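# Remove the printer's build plate and lay it flat

## Task

Pull the thin, magnet-held build sheet off the heated bed of the 3-D printer and lay it flat, with its original face still upward, on the surface supporting the printer, away from both the printer and its door. The printer must not be moved. Items next to and behind the printer must stay roughly where they were and keep their orientation. Everything must stay in place without the robot supporting it, and at the end both grippers must release and withdraw.

## Robot and tools

Robot: two 6-joint arms, left_arm and right_arm, each with a parallel gripper. The fingers point along the gripper's +z axis and close along its y axis. end_effector_position is the point midway between the finger pads, roughly 1 cm short of the fingertips. The names left and right are labels only and do not match the sides of any camera image.

Frame: one shared world frame. Its origin sits on the table top midway between the arms. +z is up, +x reaches out over the table, and left_arm is on the +y side. Positions are in metres and orientations are quaternions in w,x,y,z order. Reported hand positions can be off, more so when an arm is stretched far.

execute_actions(actions, pictures): actions is a list holding at most one item. An empty list [] commands nothing and just reports the state. An item with "rows" (1 to 15 rows) and optional "steps" (1 to 15, default 15) is a motion. Each step lasts 1/30 s, each row covers one step, and the final row repeats if steps outnumber rows. An item with only "steps" (up to 300) is a wait, counted from the previous result, and time spent replying counts toward it. pictures (true/false) chooses whether camera images come back; by default they do. A refused call moves nothing.

Row layout: exactly 14 numbers, each within [-1, 1], and both arms are always included. The first 7 are for left_arm and the next 7 for right_arm. Each group of 7 is waist, shoulder, elbow, wrist pitch, wrist yaw, wrist roll, then gripper opening. The six joint values are offsets, not targets. They are measured from that arm's joint angles in the most recent result that printed them. Before any such result in the scene, and for the second or later call in a single reply, they count from where the arm is when the action begins. They never count from the preceding row. Scale: 1.0 equals 1.264 rad (waist), 1.32 (shoulder), 1.276 (elbow), 1.83 (wrist pitch), 1.686 (wrist yaw), 2.022 (wrist roll). The opening value is absolute: +1 is fully open and -1 is closed.

Joint ranges in rad: waist -2.880 to 2.880, shoulder 0.000 to 3.142, elbow 0.000 to 3.019, wrist pitch -1.693 to 1.571, wrist yaw -1.571 to 1.571, wrist roll -2.094 to 2.094. A call is refused if it aims more than 0.019 rad beyond a limit. The true limit may differ from the listed one by up to 0.019 rad either way. Requests beyond it are clipped, and "joint sent to its limit" may appear, possibly about an earlier action. Its absence does not prove there is room left.

Motion: each joint target is capped near the measured angle, at 0.264 (waist), 0.32 (shoulder), 0.276 (elbow), 0.33 (wrist pitch), 0.186 (wrist yaw) and 0.522 (wrist roll) rad. If the targets would put a gripper more than 70 mm from where it is, all of that arm's targets are pulled back proportionally, so large moves take several actions. Sending all zeros can let an arm droop. To hold a posture, send the offsets back to the desired angles in the first call of a reply and zeros in later calls, adding more wherever a joint still lags. Zeros are not a pause, because they pull the arm back to the reference angles. While you think, the arms keep heading for the last row sent. They stop once motion has nearly ceased or a step is HELD, though fingers still finish opening or closing.

Gripping: grip_measured reports finger opening on the same scale as the command. Each gripper has its own fixed bias of up to about 1 mm. To hold something, keep commanding below grip_measured: about 0.03 below gives a firm hold, less gives a gentler one. Pads push roughly 50 to 62 N at most, and much less on parts under about 2 mm thick, which matters for a thin build sheet. At first contact the force can briefly spike.

Result lines: the state line gives `left_arm: …` | `right_arm: …` poses. Joint positions and Joint velocities list each arm's joints (rad, rad/s) followed by the finger gap (m, m/s; 0.094 m means fully open). "joint command not followed" means the clearance check changed or blocked targets on some steps. HELD flags steps where your row was partly or wholly withheld. Joint torques are the raw drive outputs, with per-arm offset, scale and noise. A MOTOR HOT warning appears from 85 °C. At 100 °C an OVER-TEMPERATURE FAULT stops that arm until it cools, and the arm drops whatever it holds. Holding loads, even while idle, heats motors.

zoom_image(camera, region): camera is cam_high, cam_low, cam_left_wrist or cam_right_wrist. region is [x0, y0, x1, y1] in that camera's pixels, origin top-left, no larger than 504 by 504. Image sizes: cam_high and cam_low are 504x504, the wrist cameras 616x616 (fisheye). Calibration data (K, distortion, T_world_to_cam from world to camera) is supplied. The fixed cameras may be off by a couple of degrees and several millimetres, and wrist-camera poses follow the arm's joint readings.

show_instructions(): takes no arguments and displays the scene's reference pages (here, printer card page 3) without moving anything.

finished_scene(scene): ends the current scene, given its number, and reports whether the goal was met. It cannot be reversed. A reply containing no tool call also ends things.

Avoid: knocking or placing anything off the table, dropping or slamming the plate, shoving objects hard, tipping the printer, and letting the arms collide or press on each other. Expect occasional brief tugs on held parts or nudges to loose objects.

Each tool is called after "Call:" as name(argument=value, ...), one argument or row to a line, values as JSON.

Reference images:

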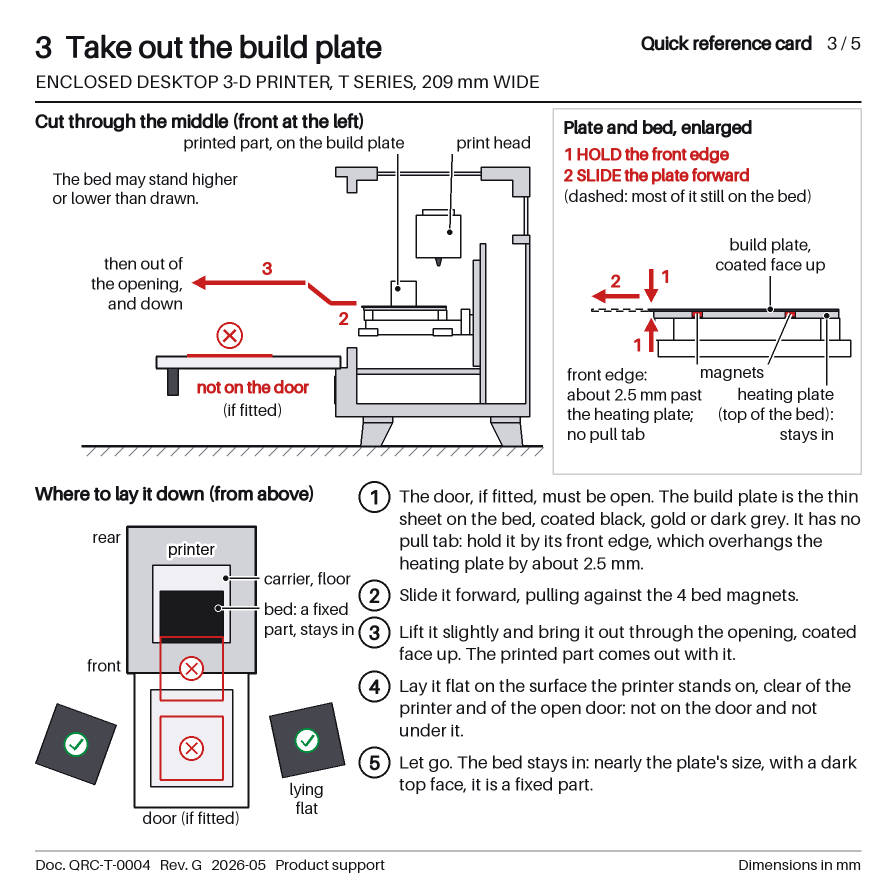

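## Session

Call:
execute_actions(
  actions=[],
)

Scene clock: 0.00 s of 4100.00 s.
left_arm: end_effector_position=(+0.5137, +0.2969, +0.5084) grip_measured=+1.000 end_effector_quat_wxyz=(+0.716, +0.007, +0.698, -0.003) | right_arm: end_effector_position=(+0.5168, -0.3079, +0.4935) grip_measured=+1.000 end_effector_quat_wxyz=(+0.707, +0.004, +0.707, -0.006)
Joint positions: left_arm=[-0.001  1.032  1.064 -0.007  0.013  0.005  0.094] | right_arm=[-0.014  1.04   1.046 -0.006  0.001 -0.003  0.094]
Joint velocities: left_arm=[-0.005 -0.005 -0.017  0.002  0.007 -0.007  0.   ] | right_arm=[-0.005  0.005 -0.002  0.007  0.037 -0.007  0.   ]
Joint torques (N m, as the arm reports them, + toward a larger angle): no reading
Motor temperatures (°C, as the motors report them): left_arm=[27 24 23 26 27 24] | right_arm=[25 25 27 25 25 25]

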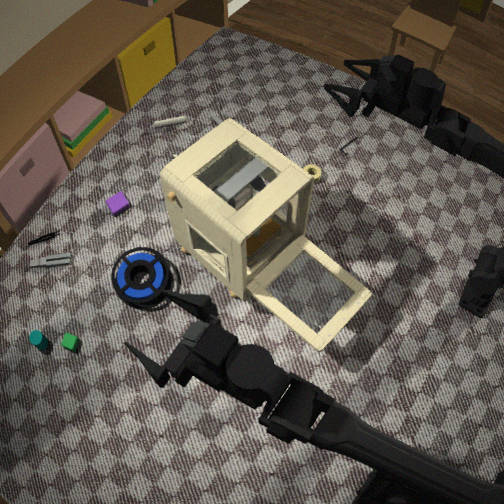

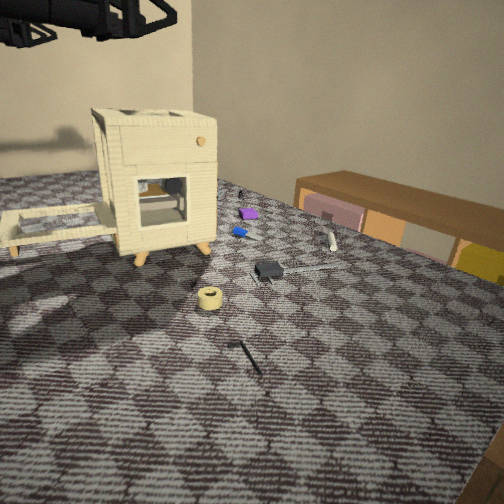

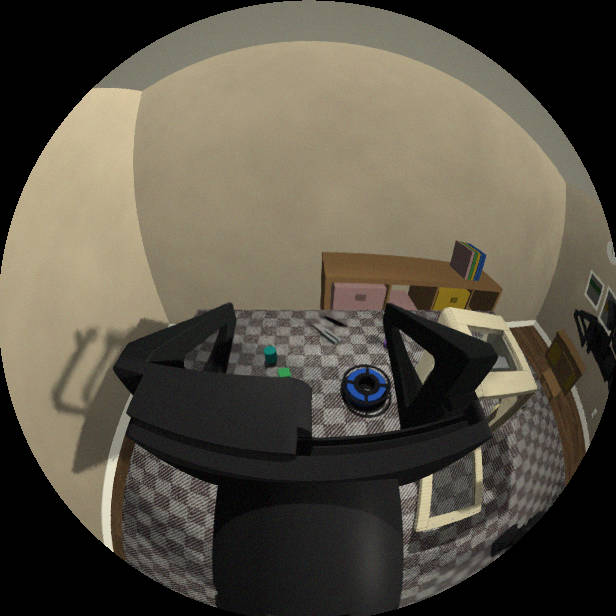

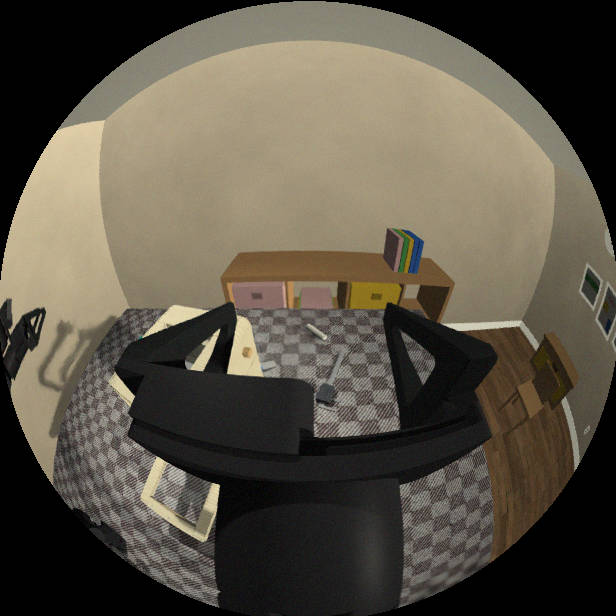

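Call:
zoom_image(
  camera="cam_high",
  region=[140, 100, 400, 360],
)

Call:
zoom_image(
  camera="cam_low",
  region=[0, 90, 240, 290],
)

Region (140, 100, 400, 360) of cam_high's 504x504 image, scaled by 1.938, with more detail than that image has.

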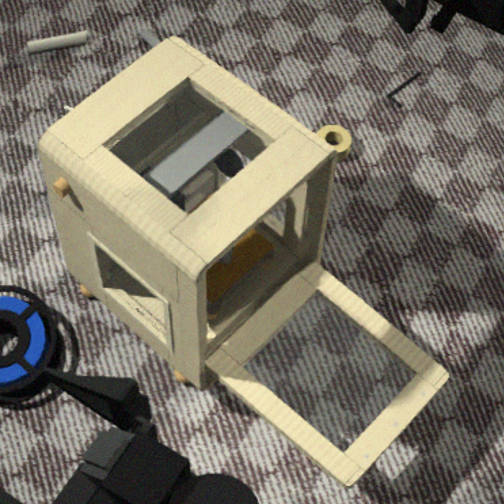

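Region (0, 90, 240, 290) of cam_low's 504x504 image, scaled by 2.100, with more detail than that image has.

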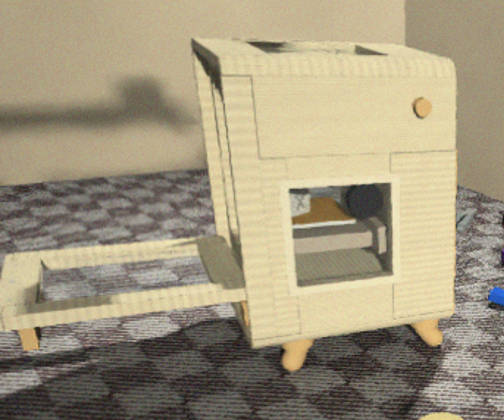

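Call:
execute_actions(
  actions=[
    {"rows":[[0,-0.2,0,0,0,0,1,0,0,-0.15,0,0,0,1]]},
  ],
  pictures=false,
)

Call:
execute_actions(
  actions=[
    {"steps":15},
  ],
  pictures=false,
)

Call:
execute_actions(
  actions=[
    {"rows":[[0,0,0,-0.2,0,0,1,-0.3,0,0,0,0,0,1]]},
  ],
  pictures=false,
)

Call:
execute_actions(
  actions=[
    {"steps":15},
  ],
  pictures=false,
)

Call:
execute_actions(
  actions=[
    {"rows":[[0,0,0,0,0.2,0,1,0,0,0,0,0,0.1,1]]},
  ],
  pictures=false,
)

Call:
execute_actions(
  actions=[
    {"steps":15},
  ],
  pictures=false,
)

Scene clock: 12.17 s of 4100.00 s.
left_arm: end_effector_position=(+0.3770, +0.2970, +0.6300) grip_measured=+1.000 end_effector_quat_wxyz=(+0.810, +0.007, +0.587, -0.002) | right_arm: end_effector_position=(+0.5032, -0.3077, +0.3529) grip_measured=+1.000 end_effector_quat_wxyz=(+0.623, +0.005, +0.782, -0.006)
Joint positions: left_arm=[-0.001  0.718  1.045 -0.011  0.013  0.005  0.094] | right_arm=[-0.014  1.046  0.824 -0.005  0.001 -0.003  0.094]
Joint velocities: left_arm=[-0.015  0.024 -0.012 -0.012  0.081 -0.037  0.   ] | right_arm=[ 0.005  0.005 -0.007 -0.012 -0.051  0.051  0.   ]
Joint torques (N m, as the arm reports them, + toward a larger angle): left_arm=[-2.2   1.29 10.22  1.74 -0.04  0.03] | right_arm=[ 0.21 -7.66 11.05  1.17  0.17 -0.09]
Motor temperatures (°C, as the motors report them): left_arm=[27 25 27 27 27 24] | right_arm=[25 26 32 25 25 25]
Steps of this call (steps 1 to 90: nothing new was sent; then 8.67 s passed at rest; steps 91 to 105: all 15 steps of this action). Readings (joint positions):
91: left_arm=[-0.001 1.025 1.063 -0.007 0.013 0.005] | right_arm=[-0.014 1.040 1.033 -0.002 0.001 -0.003]
92: left_arm=[-0.001 1.014 1.057 -0.009 0.013 0.005] | right_arm=[-0.014 1.031 1.008 0.002 0.001 -0.003]
94: left_arm=[-0.001 0.970 1.047 -0.011 0.013 0.005] | right_arm=[-0.014 1.020 0.936 0.002 0.001 -0.003]
98: left_arm=[-0.001 0.849 1.045 -0.012 0.013 0.005] | right_arm=[-0.014 1.035 0.832 -0.003 0.001 -0.003]
105: the state above

Scene clock: 12.67 s of 4100.00 s.
left_arm: end_effector_position=(+0.4048, +0.2969, +0.6091) grip_measured=+1.000 end_effector_quat_wxyz=(+0.793, +0.007, +0.610, -0.002) | right_arm: end_effector_position=(+0.5032, -0.3077, +0.3529) grip_measured=+1.000 end_effector_quat_wxyz=(+0.623, +0.005, +0.782, -0.006)
Joint positions: left_arm=[-0.001  0.775  1.045 -0.011  0.013  0.005  0.094] | right_arm=[-0.014  1.046  0.824 -0.005  0.001 -0.003  0.094]
Joint velocities: left_arm=[-0.005  0.005 -0.002 -0.022 -0.022 -0.022  0.   ] | right_arm=[-0.024 -0.005 -0.002 -0.022 -0.007 -0.066  0.   ]
Joint torques (N m, as the arm reports them, + toward a larger angle): left_arm=[-2.21 -4.76 10.35  1.7  -0.04  0.03] | right_arm=[ 0.18 -6.97 11.04  1.16  0.17 -0.09]
Motor temperatures (°C, as the motors report them): left_arm=[27 25 27 27 27 24] | right_arm=[25 26 33 25 25 25]
Steps of this call (steps 1 to 15: the robot went on to your last target). Readings (joint positions):
1: left_arm=[-0.001 0.722 1.045 -0.011 0.013 0.005] | right_arm=[-0.014 1.046 0.824 -0.005 0.001 -0.003]
2: left_arm=[-0.001 0.729 1.045 -0.011 0.013 0.005] | right_arm=[-0.014 1.046 0.824 -0.005 0.001 -0.003]
4: left_arm=[-0.001 0.746 1.045 -0.011 0.013 0.005] | right_arm=[-0.014 1.046 0.824 -0.005 0.001 -0.003]
8: left_arm=[-0.001 0.773 1.045 -0.011 0.013 0.005] | right_arm=[-0.014 1.046 0.824 -0.005 0.001 -0.003]
15: the state above

Scene clock: 13.17 s of 4100.00 s.
left_arm: end_effector_position=(+0.4144, +0.2969, +0.5117) grip_measured=+1.000 end_effector_quat_wxyz=(+0.664, +0.007, +0.748, -0.004) | right_arm: end_effector_position=(+0.4609, -0.5020, +0.3529) grip_measured=+1.000 end_effector_quat_wxyz=(+0.609, +0.159, +0.766, -0.130)
Joint positions: left_arm=[-0.001  0.78   1.034 -0.373  0.013  0.005  0.094] | right_arm=[-0.411  1.046  0.824 -0.005  0.004 -0.004  0.094]
Joint velocities: left_arm=[-0.015 -0.015 -0.007  0.007  0.066  0.007  0.   ] | right_arm=[ 0.249 -0.005  0.007 -0.002  0.007  0.051  0.   ]
Joint torques (N m, as the arm reports them, + toward a larger angle): left_arm=[-2.27 -5.06  9.98  1.58 -0.05  0.04] | right_arm=[ 0.55 -6.51  9.06  1.21  0.07 -0.09]
Motor temperatures (°C, as the motors report them): left_arm=[27 25 27 27 27 24] | right_arm=[25 26 33 25 25 25]
Steps of this call (steps 1 to 15: all 15 steps of this action). Readings (joint positions):
1: left_arm=[-0.001 0.774 1.049 -0.071 0.013 0.005] | right_arm=[-0.026 1.046 0.824 -0.005 -0.004 -0.003]
2: left_arm=[-0.001 0.768 1.053 -0.173 0.013 0.005] | right_arm=[-0.052 1.046 0.824 -0.005 -0.006 -0.004]
4: left_arm=[-0.001 0.763 1.043 -0.305 0.013 0.005] | right_arm=[-0.144 1.046 0.824 -0.005 -0.006 -0.004]
8: left_arm=[-0.001 0.779 1.034 -0.370 0.013 0.005] | right_arm=[-0.361 1.046 0.824 -0.005 -0.001 -0.004]
15: the state above

Scene clock: 13.67 s of 4100.00 s.
left_arm: end_effector_position=(+0.4144, +0.2969, +0.5117) grip_measured=+1.000 end_effector_quat_wxyz=(+0.664, +0.007, +0.748, -0.004) | right_arm: end_effector_position=(+0.4643, -0.4941, +0.3529) grip_measured=+1.000 end_effector_quat_wxyz=(+0.610, +0.153, +0.767, -0.124)
Joint positions: left_arm=[-0.001  0.78   1.034 -0.373  0.013  0.005  0.094] | right_arm=[-0.394  1.046  0.824 -0.005  0.004 -0.004  0.094]
Joint velocities: left_arm=[-0.015 -0.024 -0.017  0.002 -0.022 -0.037  0.   ] | right_arm=[-0.005 -0.005 -0.027  0.012  0.051  0.007  0.   ]
Joint torques (N m, as the arm reports them, + toward a larger angle): left_arm=[-2.35 -5.03  9.94  1.59 -0.04  0.04] | right_arm=[ 0.27 -6.5   9.    1.19  0.05 -0.09]
Motor temperatures (°C, as the motors report them): left_arm=[27 25 27 27 27 24] | right_arm=[25 26 33 25 25 25]
Steps of this call (steps 1 to 15: the robot went on to your last target). Readings (joint positions):
1: left_arm=[-0.001 0.780 1.034 -0.373 0.013 0.005] | right_arm=[-0.404 1.046 0.824 -0.005 0.004 -0.004]
2: left_arm=[-0.001 0.780 1.034 -0.373 0.013 0.005] | right_arm=[-0.398 1.046 0.824 -0.005 0.004 -0.004]
4: left_arm=[-0.001 0.780 1.034 -0.373 0.013 0.005] | right_arm=[-0.394 1.046 0.824 -0.005 0.004 -0.004]
8: left_arm=[-0.001 0.780 1.034 -0.373 0.013 0.005] | right_arm=[-0.394 1.046 0.824 -0.005 0.004 -0.004]
15: the state above

Scene clock: 14.17 s of 4100.00 s.
left_arm: end_effector_position=(+0.4044, +0.2419, +0.5130) grip_measured=+1.000 end_effector_quat_wxyz=(+0.654, +0.116, +0.737, -0.127) | right_arm: end_effector_position=(+0.4643, -0.4941, +0.3529) grip_measured=+1.000 end_effector_quat_wxyz=(+0.619, +0.223, +0.750, -0.067)
Joint positions: left_arm=[ 0.002  0.78   1.034 -0.373  0.347  0.005  0.094] | right_arm=[-0.394  1.046  0.824 -0.005  0.004  0.182  0.094]
Joint velocities: left_arm=[-0.005 -0.024  0.022  0.002 -0.051  0.007  0.   ] | right_arm=[-0.015 -0.005 -0.002 -0.017 -0.037  0.066  0.   ]
Joint torques (N m, as the arm reports them, + toward a larger angle): left_arm=[-2.56 -4.69  9.12  1.74  0.11  0.04] | right_arm=[ 0.21 -6.56  9.03  1.21  0.18 -0.01]
Motor temperatures (°C, as the motors report them): left_arm=[27 25 27 27 27 24] | right_arm=[25 26 33 25 25 25]
Steps of this call (steps 1 to 15: all 15 steps of this action). Readings (joint positions):
1: left_arm=[0.002 0.780 1.034 -0.373 0.096 0.005] | right_arm=[-0.394 1.046 0.824 -0.005 0.004 0.025]
2: left_arm=[0.003 0.780 1.034 -0.373 0.199 0.005] | right_arm=[-0.394 1.046 0.824 -0.005 0.004 0.058]
4: left_arm=[0.002 0.780 1.034 -0.373 0.325 0.005] | right_arm=[-0.394 1.046 0.824 -0.005 0.004 0.106]
8: left_arm=[0.002 0.780 1.034 -0.373 0.346 0.005] | right_arm=[-0.394 1.046 0.824 -0.005 0.004 0.156]
15: the state above

Scene clock: 14.67 s of 4100.00 s.
left_arm: end_effector_position=(+0.4044, +0.2419, +0.5130) grip_measured=+1.000 end_effector_quat_wxyz=(+0.654, +0.116, +0.737, -0.127) | right_arm: end_effector_position=(+0.4643, -0.4941, +0.3529) grip_measured=+1.000 end_effector_quat_wxyz=(+0.619, +0.226, +0.749, -0.065)
Joint positions: left_arm=[ 0.002  0.78   1.034 -0.373  0.347  0.005  0.094] | right_arm=[-0.394  1.046  0.824 -0.005  0.004  0.189  0.094]
Joint velocities: left_arm=[-0.005  0.005 -0.007  0.002 -0.007 -0.037  0.   ] | right_arm=[-0.015 -0.005 -0.012 -0.017 -0.022  0.007  0.   ]
Joint torques (N m, as the arm reports them, + toward a larger angle): left_arm=[-2.49 -4.73  9.22  1.71  0.12  0.04] | right_arm=[ 0.26 -6.58  9.03  1.2   0.18 -0.02]
Motor temperatures (°C, as the motors report them): left_arm=[27 25 27 27 27 24] | right_arm=[25 26 33 25 25 25]
Steps of this call (steps 1 to 15: the robot went on to your last target). Readings (joint positions):
1: left_arm=[0.002 0.780 1.034 -0.373 0.347 0.005] | right_arm=[-0.394 1.046 0.824 -0.005 0.004 0.184]
2: left_arm=[0.002 0.780 1.034 -0.373 0.347 0.005] | right_arm=[-0.394 1.046 0.824 -0.005 0.004 0.185]
4: left_arm=[0.002 0.780 1.034 -0.373 0.347 0.005] | right_arm=[-0.394 1.046 0.824 -0.005 0.004 0.186]
8: left_arm=[0.002 0.780 1.034 -0.373 0.347 0.005] | right_arm=[-0.394 1.046 0.824 -0.005 0.004 0.188]
15: the state above
All arms were judged still, so your last target was given up. Only a new action makes them travel on or press farther. Fingers that are still opening or closing keep moving.

Call:
execute_actions(
  actions=[
    {"rows":[[-0.709,0.1,-0.35,0.35,-0.597,0,-0.2,0,-0.78,-0.63,0,0,-0.09,1]]},
  ],
  pictures=false,
)

Call:
execute_actions(
  actions=[
    {"steps":60},
  ],
  pictures=false,
)

Scene clock: 21.57 s of 4100.00 s.
left_arm: end_effector_position=(+0.3802, +0.0860, +0.3031) grip_measured=-0.199 end_effector_quat_wxyz=(+0.657, +0.092, +0.748, -0.019) | right_arm: end_effector_position=(+0.2498, -0.4050, +0.1973) grip_measured=+1.000 end_effector_quat_wxyz=(+0.691, +0.152, +0.695, -0.128)
Joint positions: left_arm=[-0.725  0.943  0.572  0.209 -0.567  0.005  0.038] | right_arm=[-0.394 -0.001  0.005 -0.018  0.004  0.033  0.094]
Joint velocities: left_arm=[-2.379  0.103 -0.081  0.261 -2.073  0.051  0.001] | right_arm=[-0.024 -0.796  0.007  0.178  0.022 -0.081  0.   ]
Joint torques (N m, as the arm reports them, + toward a larger angle): left_arm=[-2.05 -9.27 10.02  2.89  0.02  0.04] | right_arm=[ 0.2   6.84 10.32  1.21  0.18 -0.19]
Motor temperatures (°C, as the motors report them): left_arm=[27 25 27 27 27 24] | right_arm=[25 26 33 25 25 25]
Steps of this call (steps 1 to 90: nothing new was sent; then 3.40 s passed at rest; steps 91 to 105: all 15 steps of this action). Readings (joint positions):
91: left_arm=[-0.007 0.782 1.019 -0.345 0.310 0.005] | right_arm=[-0.394 1.032 0.806 -0.001 0.004 0.173]
92: left_arm=[-0.028 0.781 0.994 -0.293 0.266 0.005] | right_arm=[-0.394 0.995 0.763 0.002 0.004 0.154]
94: left_arm=[-0.090 0.791 0.925 -0.204 0.184 0.005] | right_arm=[-0.394 0.876 0.638 0.002 0.004 0.122]
98: left_arm=[-0.244 0.843 0.756 -0.014 -0.006 0.005] | right_arm=[-0.394 0.570 0.371 0.002 0.004 0.079]
105: the state above

Scene clock: 23.57 s of 4100.00 s.
left_arm: end_effector_position=(+0.3385, +0.0387, +0.3215) grip_measured=-0.198 end_effector_quat_wxyz=(+0.676, +0.114, +0.725, -0.061) | right_arm: end_effector_position=(+0.2503, -0.4052, +0.1970) grip_measured=+1.000 end_effector_quat_wxyz=(+0.690, +0.146, +0.696, -0.133)
Joint positions: left_arm=[-0.904  0.92   0.571  0.251 -0.657  0.005  0.038] | right_arm=[-0.394  0.006  0.005 -0.012  0.004  0.017  0.094]
Joint velocities: left_arm=[ 0.005 -0.015 -0.012  0.007  0.007 -0.037 -0.   ] | right_arm=[-0.015  0.015  0.012  0.012 -0.007 -0.066  0.   ]
Joint torques (N m, as the arm reports them, + toward a larger angle): left_arm=[-1.74 -6.91  9.85  2.34 -0.19  0.03] | right_arm=[ 0.24  2.9  10.25  1.45  0.17 -0.18]
Motor temperatures (°C, as the motors report them): left_arm=[27 25 28 27 27 24] | right_arm=[25 26 34 25 25 25]
Steps of this call (steps 1 to 30: the robot went on to your last target; steps 31 to 60: nothing new was sent). Readings (joint positions):
1: left_arm=[-0.799 0.943 0.571 0.218 -0.617 0.005] | right_arm=[-0.394 -0.005 0.005 -0.012 0.004 0.029]
2: left_arm=[-0.860 0.942 0.571 0.229 -0.636 0.005] | right_arm=[-0.394 -0.002 0.005 -0.012 0.004 0.027]
4: left_arm=[-0.923 0.934 0.571 0.244 -0.646 0.005] | right_arm=[-0.394 0.004 0.005 -0.012 0.004 0.023]
8: left_arm=[-0.914 0.921 0.571 0.250 -0.656 0.005] | right_arm=[-0.394 0.006 0.005 -0.012 0.004 0.019]
60: the state above
All arms were judged still, so your last target was given up. Only a new action makes them travel on or press farther. Fingers that are still opening or closing keep moving.

Call:
execute_actions(
  actions=[
    {"rows":[[0,0.03,0,0.03,0,0,1,0,0,0,0,0,0,1],[0,0.07,0,0.06,0,0,1,0,0,0,0,0,0,1],[0,0.11,0,0.09,0,0,1,0,0,0,0,0,0,1],[0,0.15,0,0.13,0,0,1,0,0,0,0,0,0,1],[0,0.19,0,0.16,0,0,1,0,0,0,0,0,0,1],[0,0.23,0,0.2,0,0,1,0,0,0,0,0,0,1],[0,0.27,0,0.23,0,0,1,0,0,0,0,0,0,1],[0,0.31,0,0.26,0,0,1,0,0,0,0,0,0,1],[0,0.35,0,0.3,0,0,1,0,0,0,0,0,0,1],[0,0.39,0,0.33,0,0,1,0,0,0,0,0,0,1],[0,0.42,0,0.36,0,0,1,0,0,0,0,0,0,1],[0,0.45,0,0.385,0,0,1,0,0,0,0,0,0,1],[0,0.47,0,0.4,0,0,1,0,0,0,0,0,0,1],[0,0.49,0,0.415,0,0,1,0,0,0,0,0,0,1],[0,0.5,0,0.425,0,0,1,0,0,0,0,0,0,1]]},
  ],
  pictures=false,
)

Call:
execute_actions(
  actions=[
    {"steps":20},
  ],
)

Call:
zoom_image(
  camera="cam_left_wrist",
  region=[200, 180, 420, 400],
)

Scene clock: 26.83 s of 4100.00 s.
left_arm: end_effector_position=(+0.3951, -0.0332, +0.1732) grip_measured=+1.000 end_effector_quat_wxyz=(+0.686, +0.104, +0.716, -0.070) | right_arm: end_effector_position=(+0.2503, -0.4052, +0.1970) grip_measured=+1.000 end_effector_quat_wxyz=(+0.690, +0.146, +0.696, -0.133)
Joint positions: left_arm=[-0.904  1.577  0.57   0.946 -0.657  0.005  0.094] | right_arm=[-0.394  0.006  0.005 -0.012  0.004  0.017  0.094]
Joint velocities: left_arm=[-0.015  0.855 -0.012  0.823 -0.007 -0.037  0.   ] | right_arm=[-0.015 -0.015  0.012 -0.007  0.022 -0.022  0.   ]
Joint torques (N m, as the arm reports them, + toward a larger angle): left_arm=[ -2.23 -16.85   5.73   2.47  -0.08   0.03] | right_arm=[ 0.21  2.17  9.24  1.2   0.17 -0.09]
Motor temperatures (°C, as the motors report them): left_arm=[27 25 28 27 27 24] | right_arm=[25 26 34 25 25 25]
A step of this action was HELD (marked below), so the robot has no last target. An arm can still carry out its HELD step.
Steps of this call (steps 1 to 83: nothing new was sent; steps 84 to 98: all 15 steps of this action). Readings (joint positions):
84: left_arm=[-0.904 0.922 0.571 0.258 -0.657 0.005] | right_arm=[-0.394 0.006 0.005 -0.012 0.004 0.017] HELD
85: left_arm=[-0.904 0.932 0.571 0.282 -0.657 0.005] | right_arm=[-0.394 0.006 0.005 -0.012 0.004 0.017]
87: left_arm=[-0.904 0.985 0.571 0.372 -0.657 0.005] | right_arm=[-0.394 0.006 0.005 -0.012 0.004 0.017]
91: left_arm=[-0.904 1.204 0.571 0.606 -0.657 0.005] | right_arm=[-0.394 0.006 0.005 -0.012 0.004 0.017]
98: the state above
joint command not followed: on one or more control steps a check withheld the commanded joint targets of the right arm, and it was not sent them on those steps.
cause: the commanded joint targets would bring two parts of the arm too close to each other (its shoulder (the part past joint 1) and its forearm (the part past joint 3), with joints 2 (shoulder) and 3 (elbow) between them); next, command targets that bring no two parts of the arm closer together.

Scene clock: 27.50 s of 4100.00 s.
left_arm: end_effector_position=(+0.3952, -0.0334, +0.1766) grip_measured=+1.000 end_effector_quat_wxyz=(+0.698, +0.093, +0.706, -0.081) | right_arm: end_effector_position=(+0.2503, -0.4052, +0.1970) grip_measured=+1.000 end_effector_quat_wxyz=(+0.690, +0.146, +0.696, -0.133)
Joint positions: left_arm=[-0.904  1.595  0.567  1.012 -0.657  0.005  0.094] | right_arm=[-0.394  0.006  0.005 -0.012  0.004  0.017  0.094]
Joint velocities: left_arm=[-0.005 -0.024  0.007  0.002  0.037 -0.051  0.   ] | right_arm=[ 0.005 -0.005 -0.007 -0.002 -0.007  0.007  0.   ]
Joint torques (N m, as the arm reports them, + toward a larger angle): left_arm=[ -2.43 -14.27   5.69   2.29  -0.06   0.05] | right_arm=[ 0.21  2.1   9.24  1.18  0.17 -0.09]
Motor temperatures (°C, as the motors report them): left_arm=[27 25 28 27 27 24] | right_arm=[25 26 34 25 25 25]
Steps of this call (steps 1 to 20: nothing new was sent). Readings (joint positions):
1: left_arm=[-0.904 1.599 0.569 0.968 -0.657 0.005] | right_arm=[-0.394 0.006 0.005 -0.012 0.004 0.017]
2: left_arm=[-0.904 1.612 0.568 0.981 -0.657 0.005] | right_arm=[-0.394 0.006 0.005 -0.012 0.004 0.017]
4: left_arm=[-0.904 1.614 0.567 0.995 -0.657 0.005] | right_arm=[-0.394 0.006 0.005 -0.012 0.004 0.017]
8: left_arm=[-0.904 1.600 0.567 1.010 -0.657 0.005] | right_arm=[-0.394 0.006 0.005 -0.012 0.004 0.017]
20: the state above
camera_calibration (this result's frames):
cam_left_wrist: T_world_to_cam=[[-0.224846, -0.974217, -0.0186131, 0.0586197], [-0.565097, 0.145936, -0.812015, 0.378136], [0.793795, -0.17206, -0.58334, -0.0916827], [0, 0, 0, 1]] pos_world=[0.299641, -0.0138504, 0.254661]
cam_right_wrist: T_world_to_cam=[[-0.381835, -0.923455, -0.0378576, -0.271022], [-0.546888, 0.258771, -0.79621, 0.399672], [0.745061, -0.283317, -0.603835, -0.060343], [0, 0, 0, 1]] pos_world=[0.160049, -0.370797, 0.271526]

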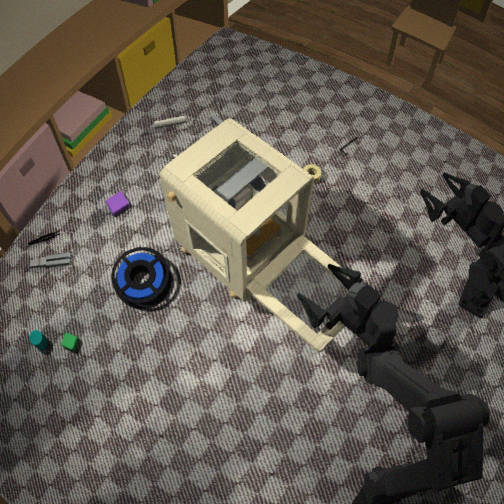

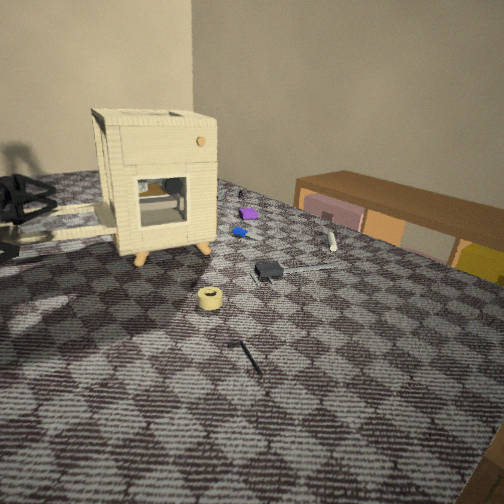

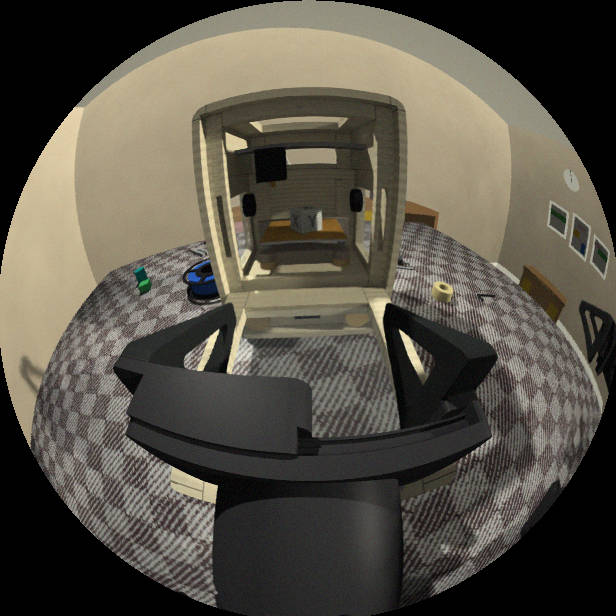

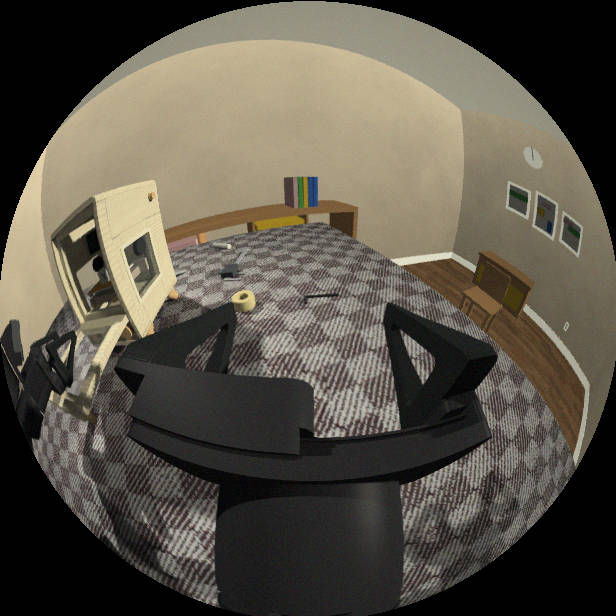

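Region (200, 180, 420, 400) of cam_left_wrist's 616x616 image, scaled by 2.291, with more detail than that image has.

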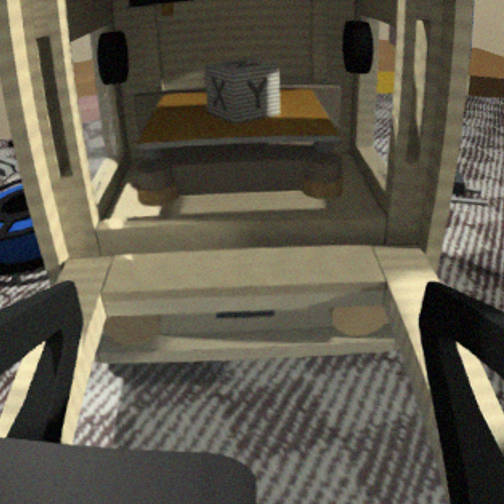

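Call:
execute_actions(
  actions=[
    {"rows":[[0.015,0.01,0.026,-0.008,0.008,0,0.3,0,0.01,0.02,0,0,0,1],[0.03,0.02,0.052,-0.016,0.016,0,0.3,0,0.02,0.04,0,0,0,1],[0.045,0.03,0.078,-0.024,0.024,0,0.3,0,0.03,0.06,0,0,0,1],[0.06,0.04,0.104,-0.032,0.032,0,0.3,0,0.04,0.08,0,0,0,1],[0.075,0.047,0.13,-0.038,0.04,0,0.3,0,0.04,0.08,0,0,0,1]]},
  ],
  pictures=false,
)

Call:
execute_actions(
  actions=[
    {"steps":10},
  ],
)

Call:
zoom_image(
  camera="cam_left_wrist",
  region=[200, 180, 420, 400],
)

Scene clock: 33.47 s of 4100.00 s.
left_arm: end_effector_position=(+0.4573, -0.0399, +0.1887) grip_measured=+0.302 end_effector_quat_wxyz=(+0.702, +0.079, +0.704, -0.073) | right_arm: end_effector_position=(+0.2536, -0.4066, +0.2222) grip_measured=+1.000 end_effector_quat_wxyz=(+0.694, +0.145, +0.692, -0.134)
Joint positions: left_arm=[-0.808  1.661  0.708  0.947 -0.592  0.005  0.061] | right_arm=[-0.394  0.052  0.064 -0.012  0.004  0.017  0.094]
Joint velocities: left_arm=[-0.005 -0.005 -0.012  0.012  0.022  0.066  0.001] | right_arm=[-0.015 -0.005 -0.017 -0.012 -0.037 -0.007  0.   ]
Joint torques (N m, as the arm reports them, + toward a larger angle): left_arm=[ -2.56 -15.04   7.68   1.45   0.05   0.03] | right_arm=[ 0.2   2.49 12.12  1.16  0.17 -0.09]
Motor temperatures (°C, as the motors report them): left_arm=[27 25 27 27 27 24] | right_arm=[25 26 35 25 25 25]
Steps of this call (steps 1 to 90: nothing new was sent; then 2.47 s passed at rest; steps 91 to 105: all 15 steps of this action). Readings (joint positions):
91: left_arm=[-0.904 1.596 0.567 1.011 -0.652 0.005] | right_arm=[-0.394 0.006 0.005 -0.012 0.004 0.017]
92: left_arm=[-0.901 1.597 0.569 1.005 -0.642 0.005] | right_arm=[-0.394 0.007 0.006 -0.012 0.004 0.017]
94: left_arm=[-0.885 1.610 0.593 0.983 -0.617 0.005] | right_arm=[-0.394 0.019 0.012 -0.012 0.004 0.017]
98: left_arm=[-0.827 1.657 0.691 0.951 -0.593 0.005] | right_arm=[-0.394 0.052 0.049 -0.012 0.004 0.017]
105: the state above

Scene clock: 33.80 s of 4100.00 s.
left_arm: end_effector_position=(+0.4573, -0.0399, +0.1886) grip_measured=+0.302 end_effector_quat_wxyz=(+0.701, +0.079, +0.705, -0.073) | right_arm: end_effector_position=(+0.2536, -0.4066, +0.2222) grip_measured=+1.000 end_effector_quat_wxyz=(+0.694, +0.145, +0.692, -0.134)
Joint positions: left_arm=[-0.808  1.661  0.708  0.946 -0.592  0.005  0.061] | right_arm=[-0.394  0.052  0.064 -0.012  0.004  0.017  0.094]
Joint velocities: left_arm=[-0.005 -0.015  0.012 -0.017 -0.007 -0.022  0.001] | right_arm=[-0.005 -0.005  0.002  0.007  0.022 -0.022  0.   ]
Joint torques (N m, as the arm reports them, + toward a larger angle): left_arm=[ -2.28 -14.9    7.72   1.45   0.04   0.03] | right_arm=[ 0.17  2.68 12.11  1.19  0.17 -0.09]
Motor temperatures (°C, as the motors report them): left_arm=[27 25 27 27 27 24] | right_arm=[25 26 35 25 25 25]
Steps of this call (steps 1 to 10: the robot went on to your last target). Readings (joint positions):
1: left_arm=[-0.808 1.661 0.708 0.947 -0.592 0.005] | right_arm=[-0.394 0.052 0.064 -0.012 0.004 0.017]
2: left_arm=[-0.808 1.661 0.708 0.946 -0.592 0.005] | right_arm=[-0.394 0.052 0.064 -0.012 0.004 0.017]
4: left_arm=[-0.808 1.661 0.708 0.946 -0.592 0.005] | right_arm=[-0.394 0.052 0.064 -0.012 0.004 0.017]
8: left_arm=[-0.808 1.661 0.708 0.946 -0.592 0.005] | right_arm=[-0.394 0.052 0.064 -0.012 0.004 0.017]
10: the state above
camera_calibration (this result's frames):
cam_left_wrist: T_world_to_cam=[[-0.193421, -0.981042, -0.0120568, 0.0505421], [-0.564547, 0.121339, -0.816434, 0.423519], [0.802418, -0.151109, -0.577313, -0.139246], [0, 0, 0, 1]] pos_world=[0.360606, -0.022847, 0.265996]
cam_right_wrist: T_world_to_cam=[[-0.381408, -0.923632, -0.0378333, -0.270261], [-0.537871, 0.255024, -0.803528, 0.419762], [0.751813, -0.286123, -0.594064, -0.0530844], [0, 0, 0, 1]] pos_world=[0.162608, -0.37186, 0.29553]

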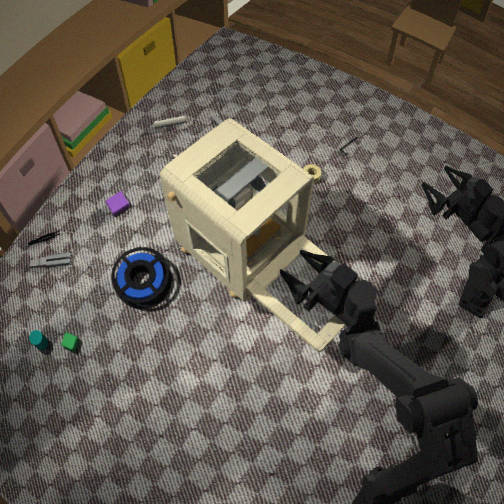

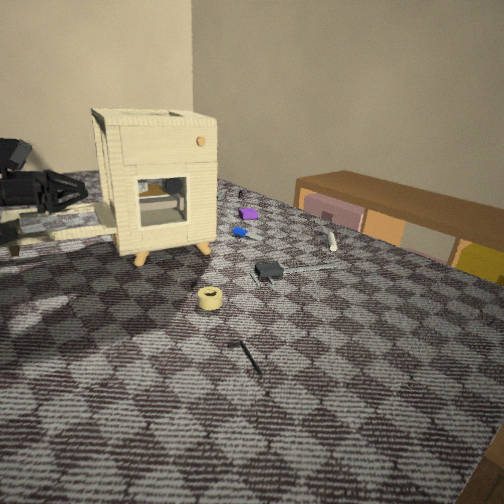

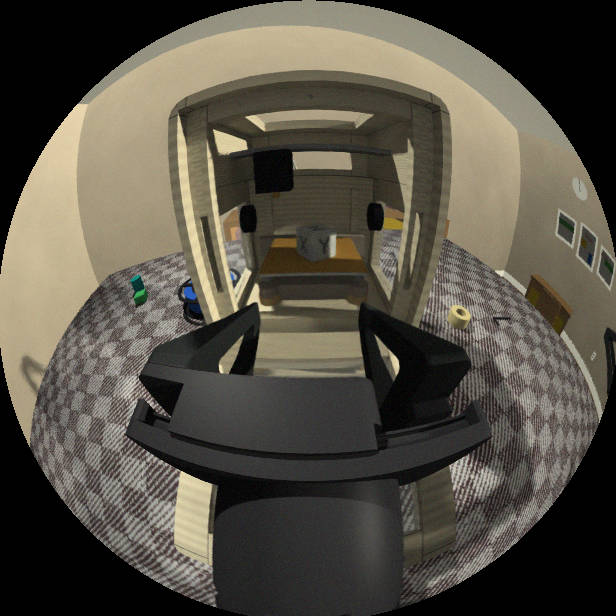

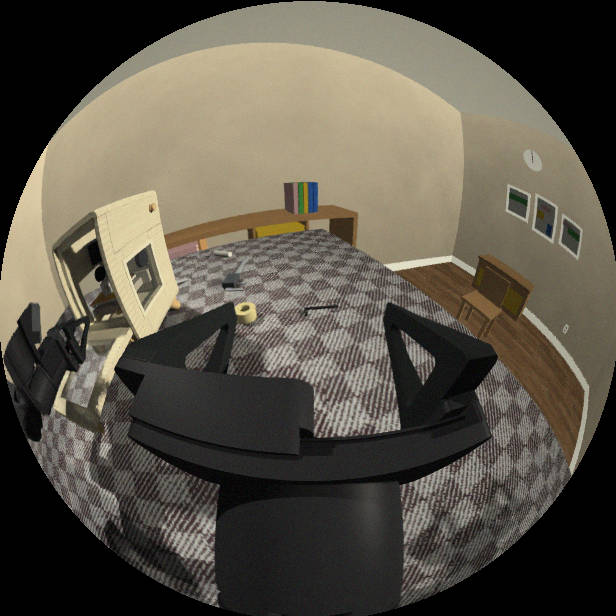

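Region (200, 180, 420, 400) of cam_left_wrist's 616x616 image, scaled by 2.291, with more detail than that image has.

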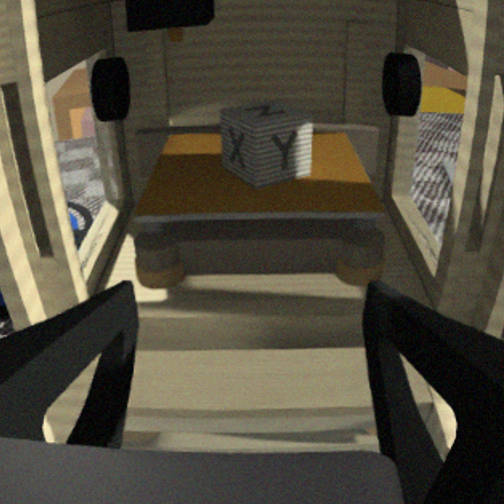

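Call:
execute_actions(
  actions=[
    {"rows":[[0.005,0,0.03,-0.02,0.005,0,-0.57,0,0,0,0,0,0,1],[0.01,0,0.045,-0.045,0.009,0,-0.57,0,0,0,0,0,0,1],[0.016,0,0.06,-0.07,0.014,0,-0.57,0,0,0,0,0,0,1],[0.022,0,0.075,-0.095,0.018,0.05,-0.57,0,0,0,0,0,0,1],[0.028,0,0.09,-0.12,0.023,0.1,-0.57,0,0,0,0,0,0,1],[0.033,0,0.105,-0.145,0.028,0.15,-0.57,0,0,0,0,0,0,1],[0.039,0,0.12,-0.17,0.032,0.2,-0.57,0,0,0,0,0,0,1],[0.044,0,0.135,-0.195,0.037,0.3,-0.57,0,0,0,0,0,0,1],[0.05,0,0.15,-0.22,0.042,0.4,-0.57,0,0,0,0,0,0,1],[0.055,0,0.166,-0.242,0.047,0.715,-0.57,0,0,0,0,0,0,1]]},
  ],
  pictures=false,
)

Call:
execute_actions(
  actions=[
    {"steps":30},
  ],
)

Call:
zoom_image(
  camera="cam_left_wrist",
  region=[220, 200, 400, 380],
)

Scene clock: 39.90 s of 4100.00 s.
left_arm: end_effector_position=(+0.5083, -0.0519, +0.1769) grip_measured=-0.568 end_effector_quat_wxyz=(+0.571, +0.457, +0.634, +0.251) | right_arm: end_effector_position=(+0.2536, -0.4066, +0.2222) grip_measured=+1.000 end_effector_quat_wxyz=(+0.694, +0.145, +0.692, -0.134)
Joint positions: left_arm=[-0.743  1.661  0.885  0.518 -0.517  0.908  0.02 ] | right_arm=[-0.394  0.052  0.064 -0.012  0.004  0.017  0.094]
Joint velocities: left_arm=[ 0.024 -0.005  0.007 -0.085  0.066  2.835  0.001] | right_arm=[-0.005 -0.005 -0.002  0.002  0.022  0.007  0.   ]
Joint torques (N m, as the arm reports them, + toward a larger angle): left_arm=[ -2.24 -16.63   9.51   1.32   0.02   0.05] | right_arm=[ 0.25  2.06  9.21  1.17  0.17 -0.09]
Motor temperatures (°C, as the motors report them): left_arm=[27 25 27 27 27 24] | right_arm=[25 26 36 25 25 25]
Steps of this call (steps 1 to 15: the robot went on to your last target; steps 16 to 90: nothing new was sent; then 2.60 s passed at rest; steps 91 to 105: all 15 steps of this action). Readings (joint positions):
91: left_arm=[-0.808 1.661 0.708 0.940 -0.590 0.005] | right_arm=[-0.394 0.052 0.064 -0.012 0.004 0.017]
92: left_arm=[-0.808 1.661 0.710 0.923 -0.586 0.005] | right_arm=[-0.394 0.052 0.064 -0.012 0.004 0.017]
94: left_arm=[-0.806 1.661 0.724 0.855 -0.572 0.018] | right_arm=[-0.394 0.052 0.064 -0.012 0.004 0.017]
98: left_arm=[-0.785 1.661 0.792 0.680 -0.539 0.229] | right_arm=[-0.394 0.052 0.064 -0.012 0.004 0.017]
105: the state above

Scene clock: 40.90 s of 4100.00 s.
left_arm: end_effector_position=(+0.5080, -0.0515, +0.1746) grip_measured=-0.568 end_effector_quat_wxyz=(+0.482, +0.610, +0.493, +0.390) | right_arm: end_effector_position=(+0.2536, -0.4066, +0.2222) grip_measured=+1.000 end_effector_quat_wxyz=(+0.694, +0.145, +0.692, -0.134)
Joint positions: left_arm=[-0.742  1.661  0.885  0.508 -0.516  1.436  0.02 ] | right_arm=[-0.394  0.052  0.064 -0.012  0.004  0.017  0.094]
Joint velocities: left_arm=[-0.024 -0.015  0.002 -0.007 -0.095  0.037  0.001] | right_arm=[-0.015 -0.005  0.002 -0.007  0.051  0.022  0.   ]
Joint torques (N m, as the arm reports them, + toward a larger angle): left_arm=[ -1.93 -16.52   9.51   1.45  -0.01   0.08] | right_arm=[ 0.2   2.01  9.22  1.19  0.18 -0.1 ]
Motor temperatures (°C, as the motors report them): left_arm=[27 25 27 27 27 24] | right_arm=[25 26 36 25 25 25]
Steps of this call (steps 1 to 30: the robot went on to your last target). Readings (joint positions):
1: left_arm=[-0.742 1.661 0.885 0.515 -0.517 1.006] | right_arm=[-0.394 0.052 0.064 -0.012 0.004 0.017]
2: left_arm=[-0.742 1.661 0.885 0.512 -0.517 1.092] | right_arm=[-0.394 0.052 0.064 -0.012 0.004 0.017]
4: left_arm=[-0.742 1.661 0.885 0.509 -0.516 1.217] | right_arm=[-0.394 0.052 0.064 -0.012 0.004 0.017]
8: left_arm=[-0.742 1.661 0.885 0.508 -0.516 1.348] | right_arm=[-0.394 0.052 0.064 -0.012 0.004 0.017]
30: the state above
camera_calibration (this result's frames):
cam_left_wrist: T_world_to_cam=[[-0.204613, 0.0468233, -0.977722, 0.276009], [-0.376202, 0.918376, 0.122711, 0.223515], [0.903662, 0.392929, -0.170297, -0.28426], [0, 0, 0, 1]] pos_world=[0.397436, -0.1065, 0.194024]
cam_right_wrist: T_world_to_cam=[[-0.381408, -0.923632, -0.0378333, -0.270261], [-0.537871, 0.255024, -0.803528, 0.419762], [0.751813, -0.286123, -0.594064, -0.0530844], [0, 0, 0, 1]] pos_world=[0.162608, -0.37186, 0.29553]

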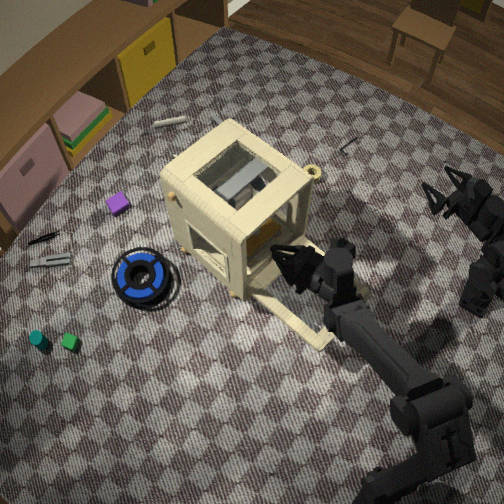

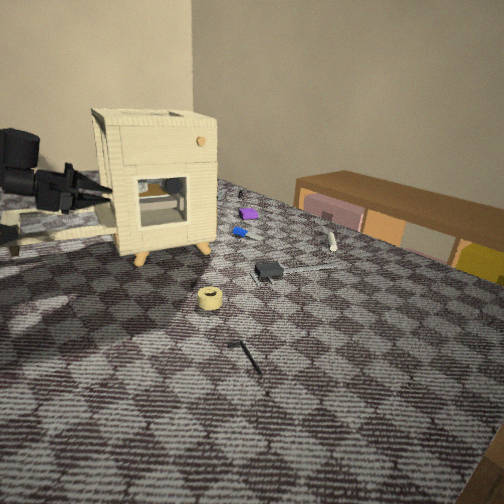

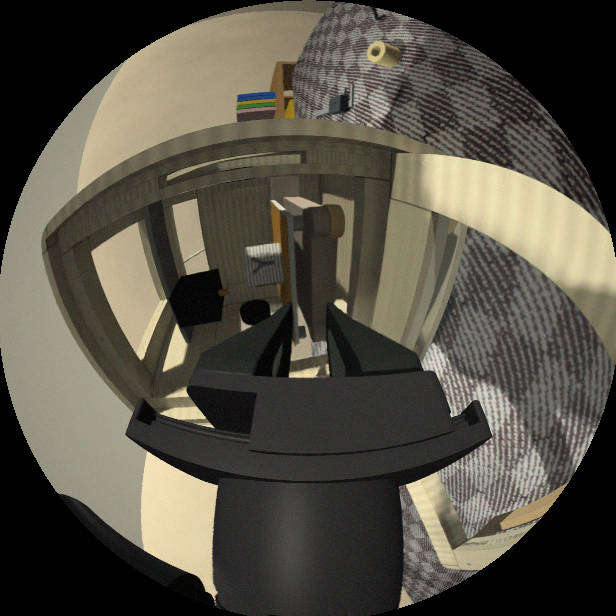

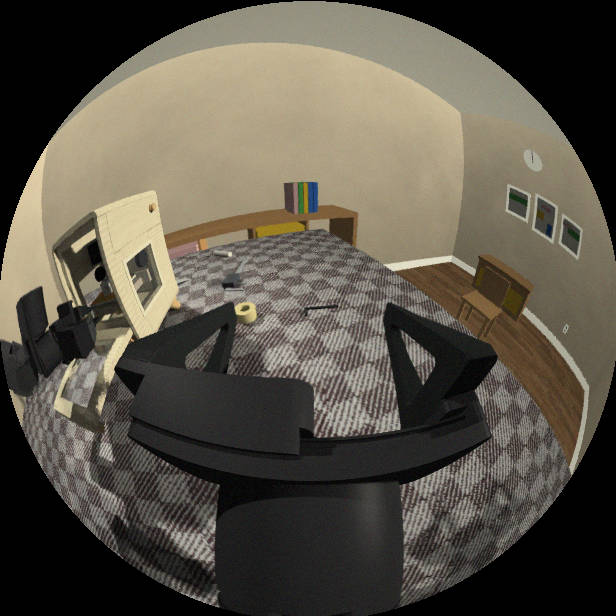

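Region (220, 200, 400, 380) of cam_left_wrist's 616x616 image, scaled by 2.800, with more detail than that image has.

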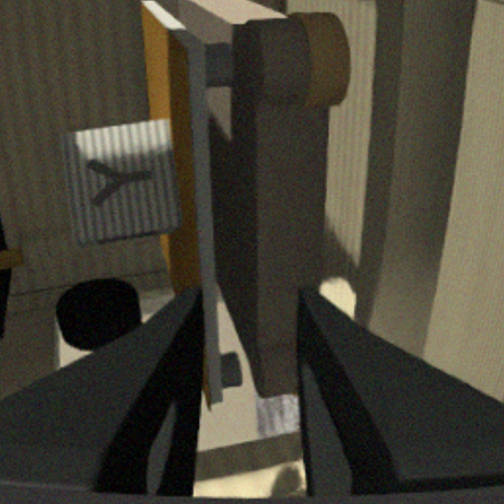

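Call:
execute_actions(
  actions=[
    {"rows":[[0.005,0.002,0.04,-0.006,0.003,0.004,-0.8,0,0,0,0,0,0,1],[0.01,0.005,0.05,-0.012,0.007,0.004,-0.8,0,0,0,0,0,0,1],[0.016,0.008,0.061,-0.019,0.011,0.008,-0.8,0,0,0,0,0,0,1]]},
  ],
)

Call:
zoom_image(
  camera="cam_left_wrist",
  region=[250, 200, 370, 380],
)

Scene clock: 43.83 s of 4100.00 s.
left_arm: end_effector_position=(+0.5160, -0.0553, +0.1795) grip_measured=-0.798 end_effector_quat_wxyz=(+0.482, +0.613, +0.492, +0.387) | right_arm: end_effector_position=(+0.2536, -0.4066, +0.2222) grip_measured=+1.000 end_effector_quat_wxyz=(+0.694, +0.145, +0.692, -0.134)
Joint positions: left_arm=[-0.734  1.666  0.915  0.478 -0.501  1.438  0.009] | right_arm=[-0.394  0.052  0.064 -0.012  0.004  0.017  0.094]
Joint velocities: left_arm=[ 0.005 -0.015  0.002 -0.002  0.022  0.037 -0.001] | right_arm=[-0.005  0.005 -0.017  0.002  0.11  -0.022  0.   ]
Joint torques (N m, as the arm reports them, + toward a larger angle): left_arm=[ -1.38 -16.42  10.56   1.45  -0.01   0.08] | right_arm=[ 0.22  2.06  9.22  1.18  0.18 -0.09]
Motor temperatures (°C, as the motors report them): left_arm=[27 25 27 27 27 24] | right_arm=[25 26 36 25 25 25]
Steps of this call (steps 1 to 15: the robot went on to your last target; steps 16 to 73: nothing new was sent; steps 74 to 88: all 15 steps of this action). Readings (joint positions):
74: left_arm=[-0.742 1.661 0.885 0.507 -0.515 1.437] | right_arm=[-0.394 0.052 0.064 -0.012 0.004 0.017]
75: left_arm=[-0.742 1.661 0.886 0.503 -0.512 1.437] | right_arm=[-0.394 0.052 0.064 -0.012 0.004 0.017]
77: left_arm=[-0.741 1.663 0.895 0.488 -0.503 1.438] | right_arm=[-0.394 0.052 0.064 -0.012 0.004 0.017]
81: left_arm=[-0.737 1.666 0.912 0.480 -0.501 1.438] | right_arm=[-0.394 0.052 0.064 -0.012 0.004 0.017]
88: the state above
camera_calibration (this result's frames):
cam_left_wrist: T_world_to_cam=[[-0.210063, 0.0507628, -0.976369, 0.285473], [-0.368813, 0.920756, 0.12722, 0.224919], [0.905456, 0.386822, -0.174695, -0.289707], [0, 0, 0, 1]] pos_world=[0.405238, -0.109522, 0.199502]
cam_right_wrist: T_world_to_cam=[[-0.381408, -0.923632, -0.0378333, -0.270261], [-0.537871, 0.255024, -0.803528, 0.419762], [0.751813, -0.286123, -0.594064, -0.0530844], [0, 0, 0, 1]] pos_world=[0.162608, -0.37186, 0.29553]

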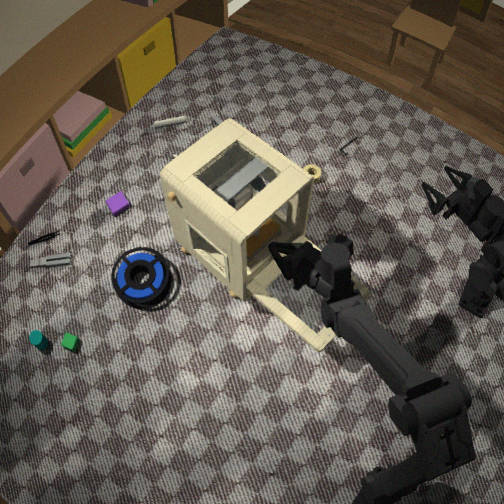

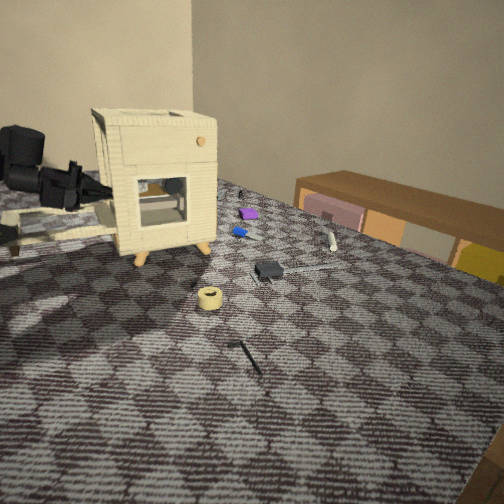

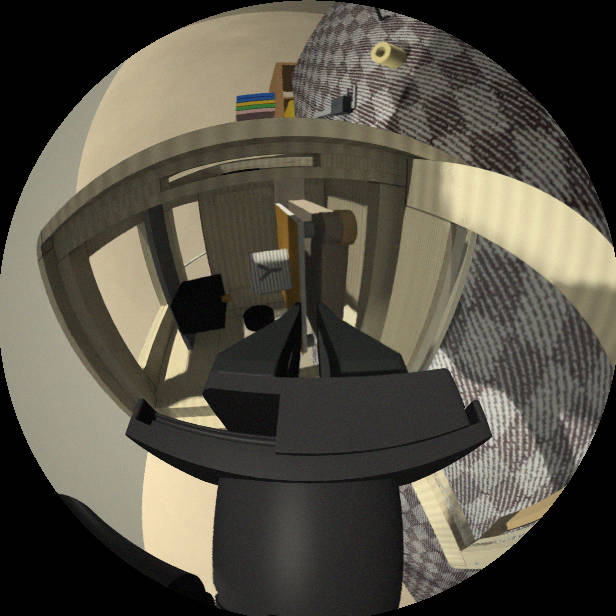

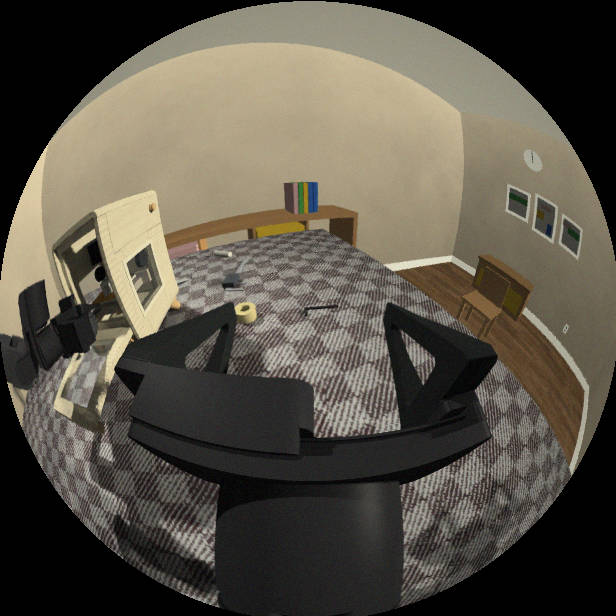

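Region (250, 200, 370, 380) of cam_left_wrist's 616x616 image, scaled by 2.800, with more detail than that image has.

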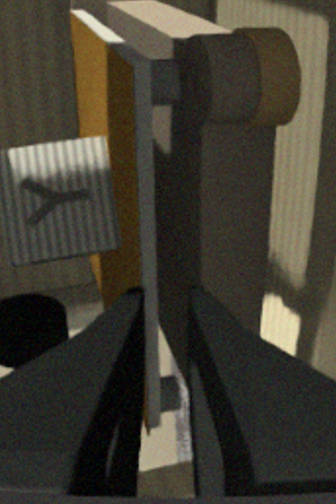

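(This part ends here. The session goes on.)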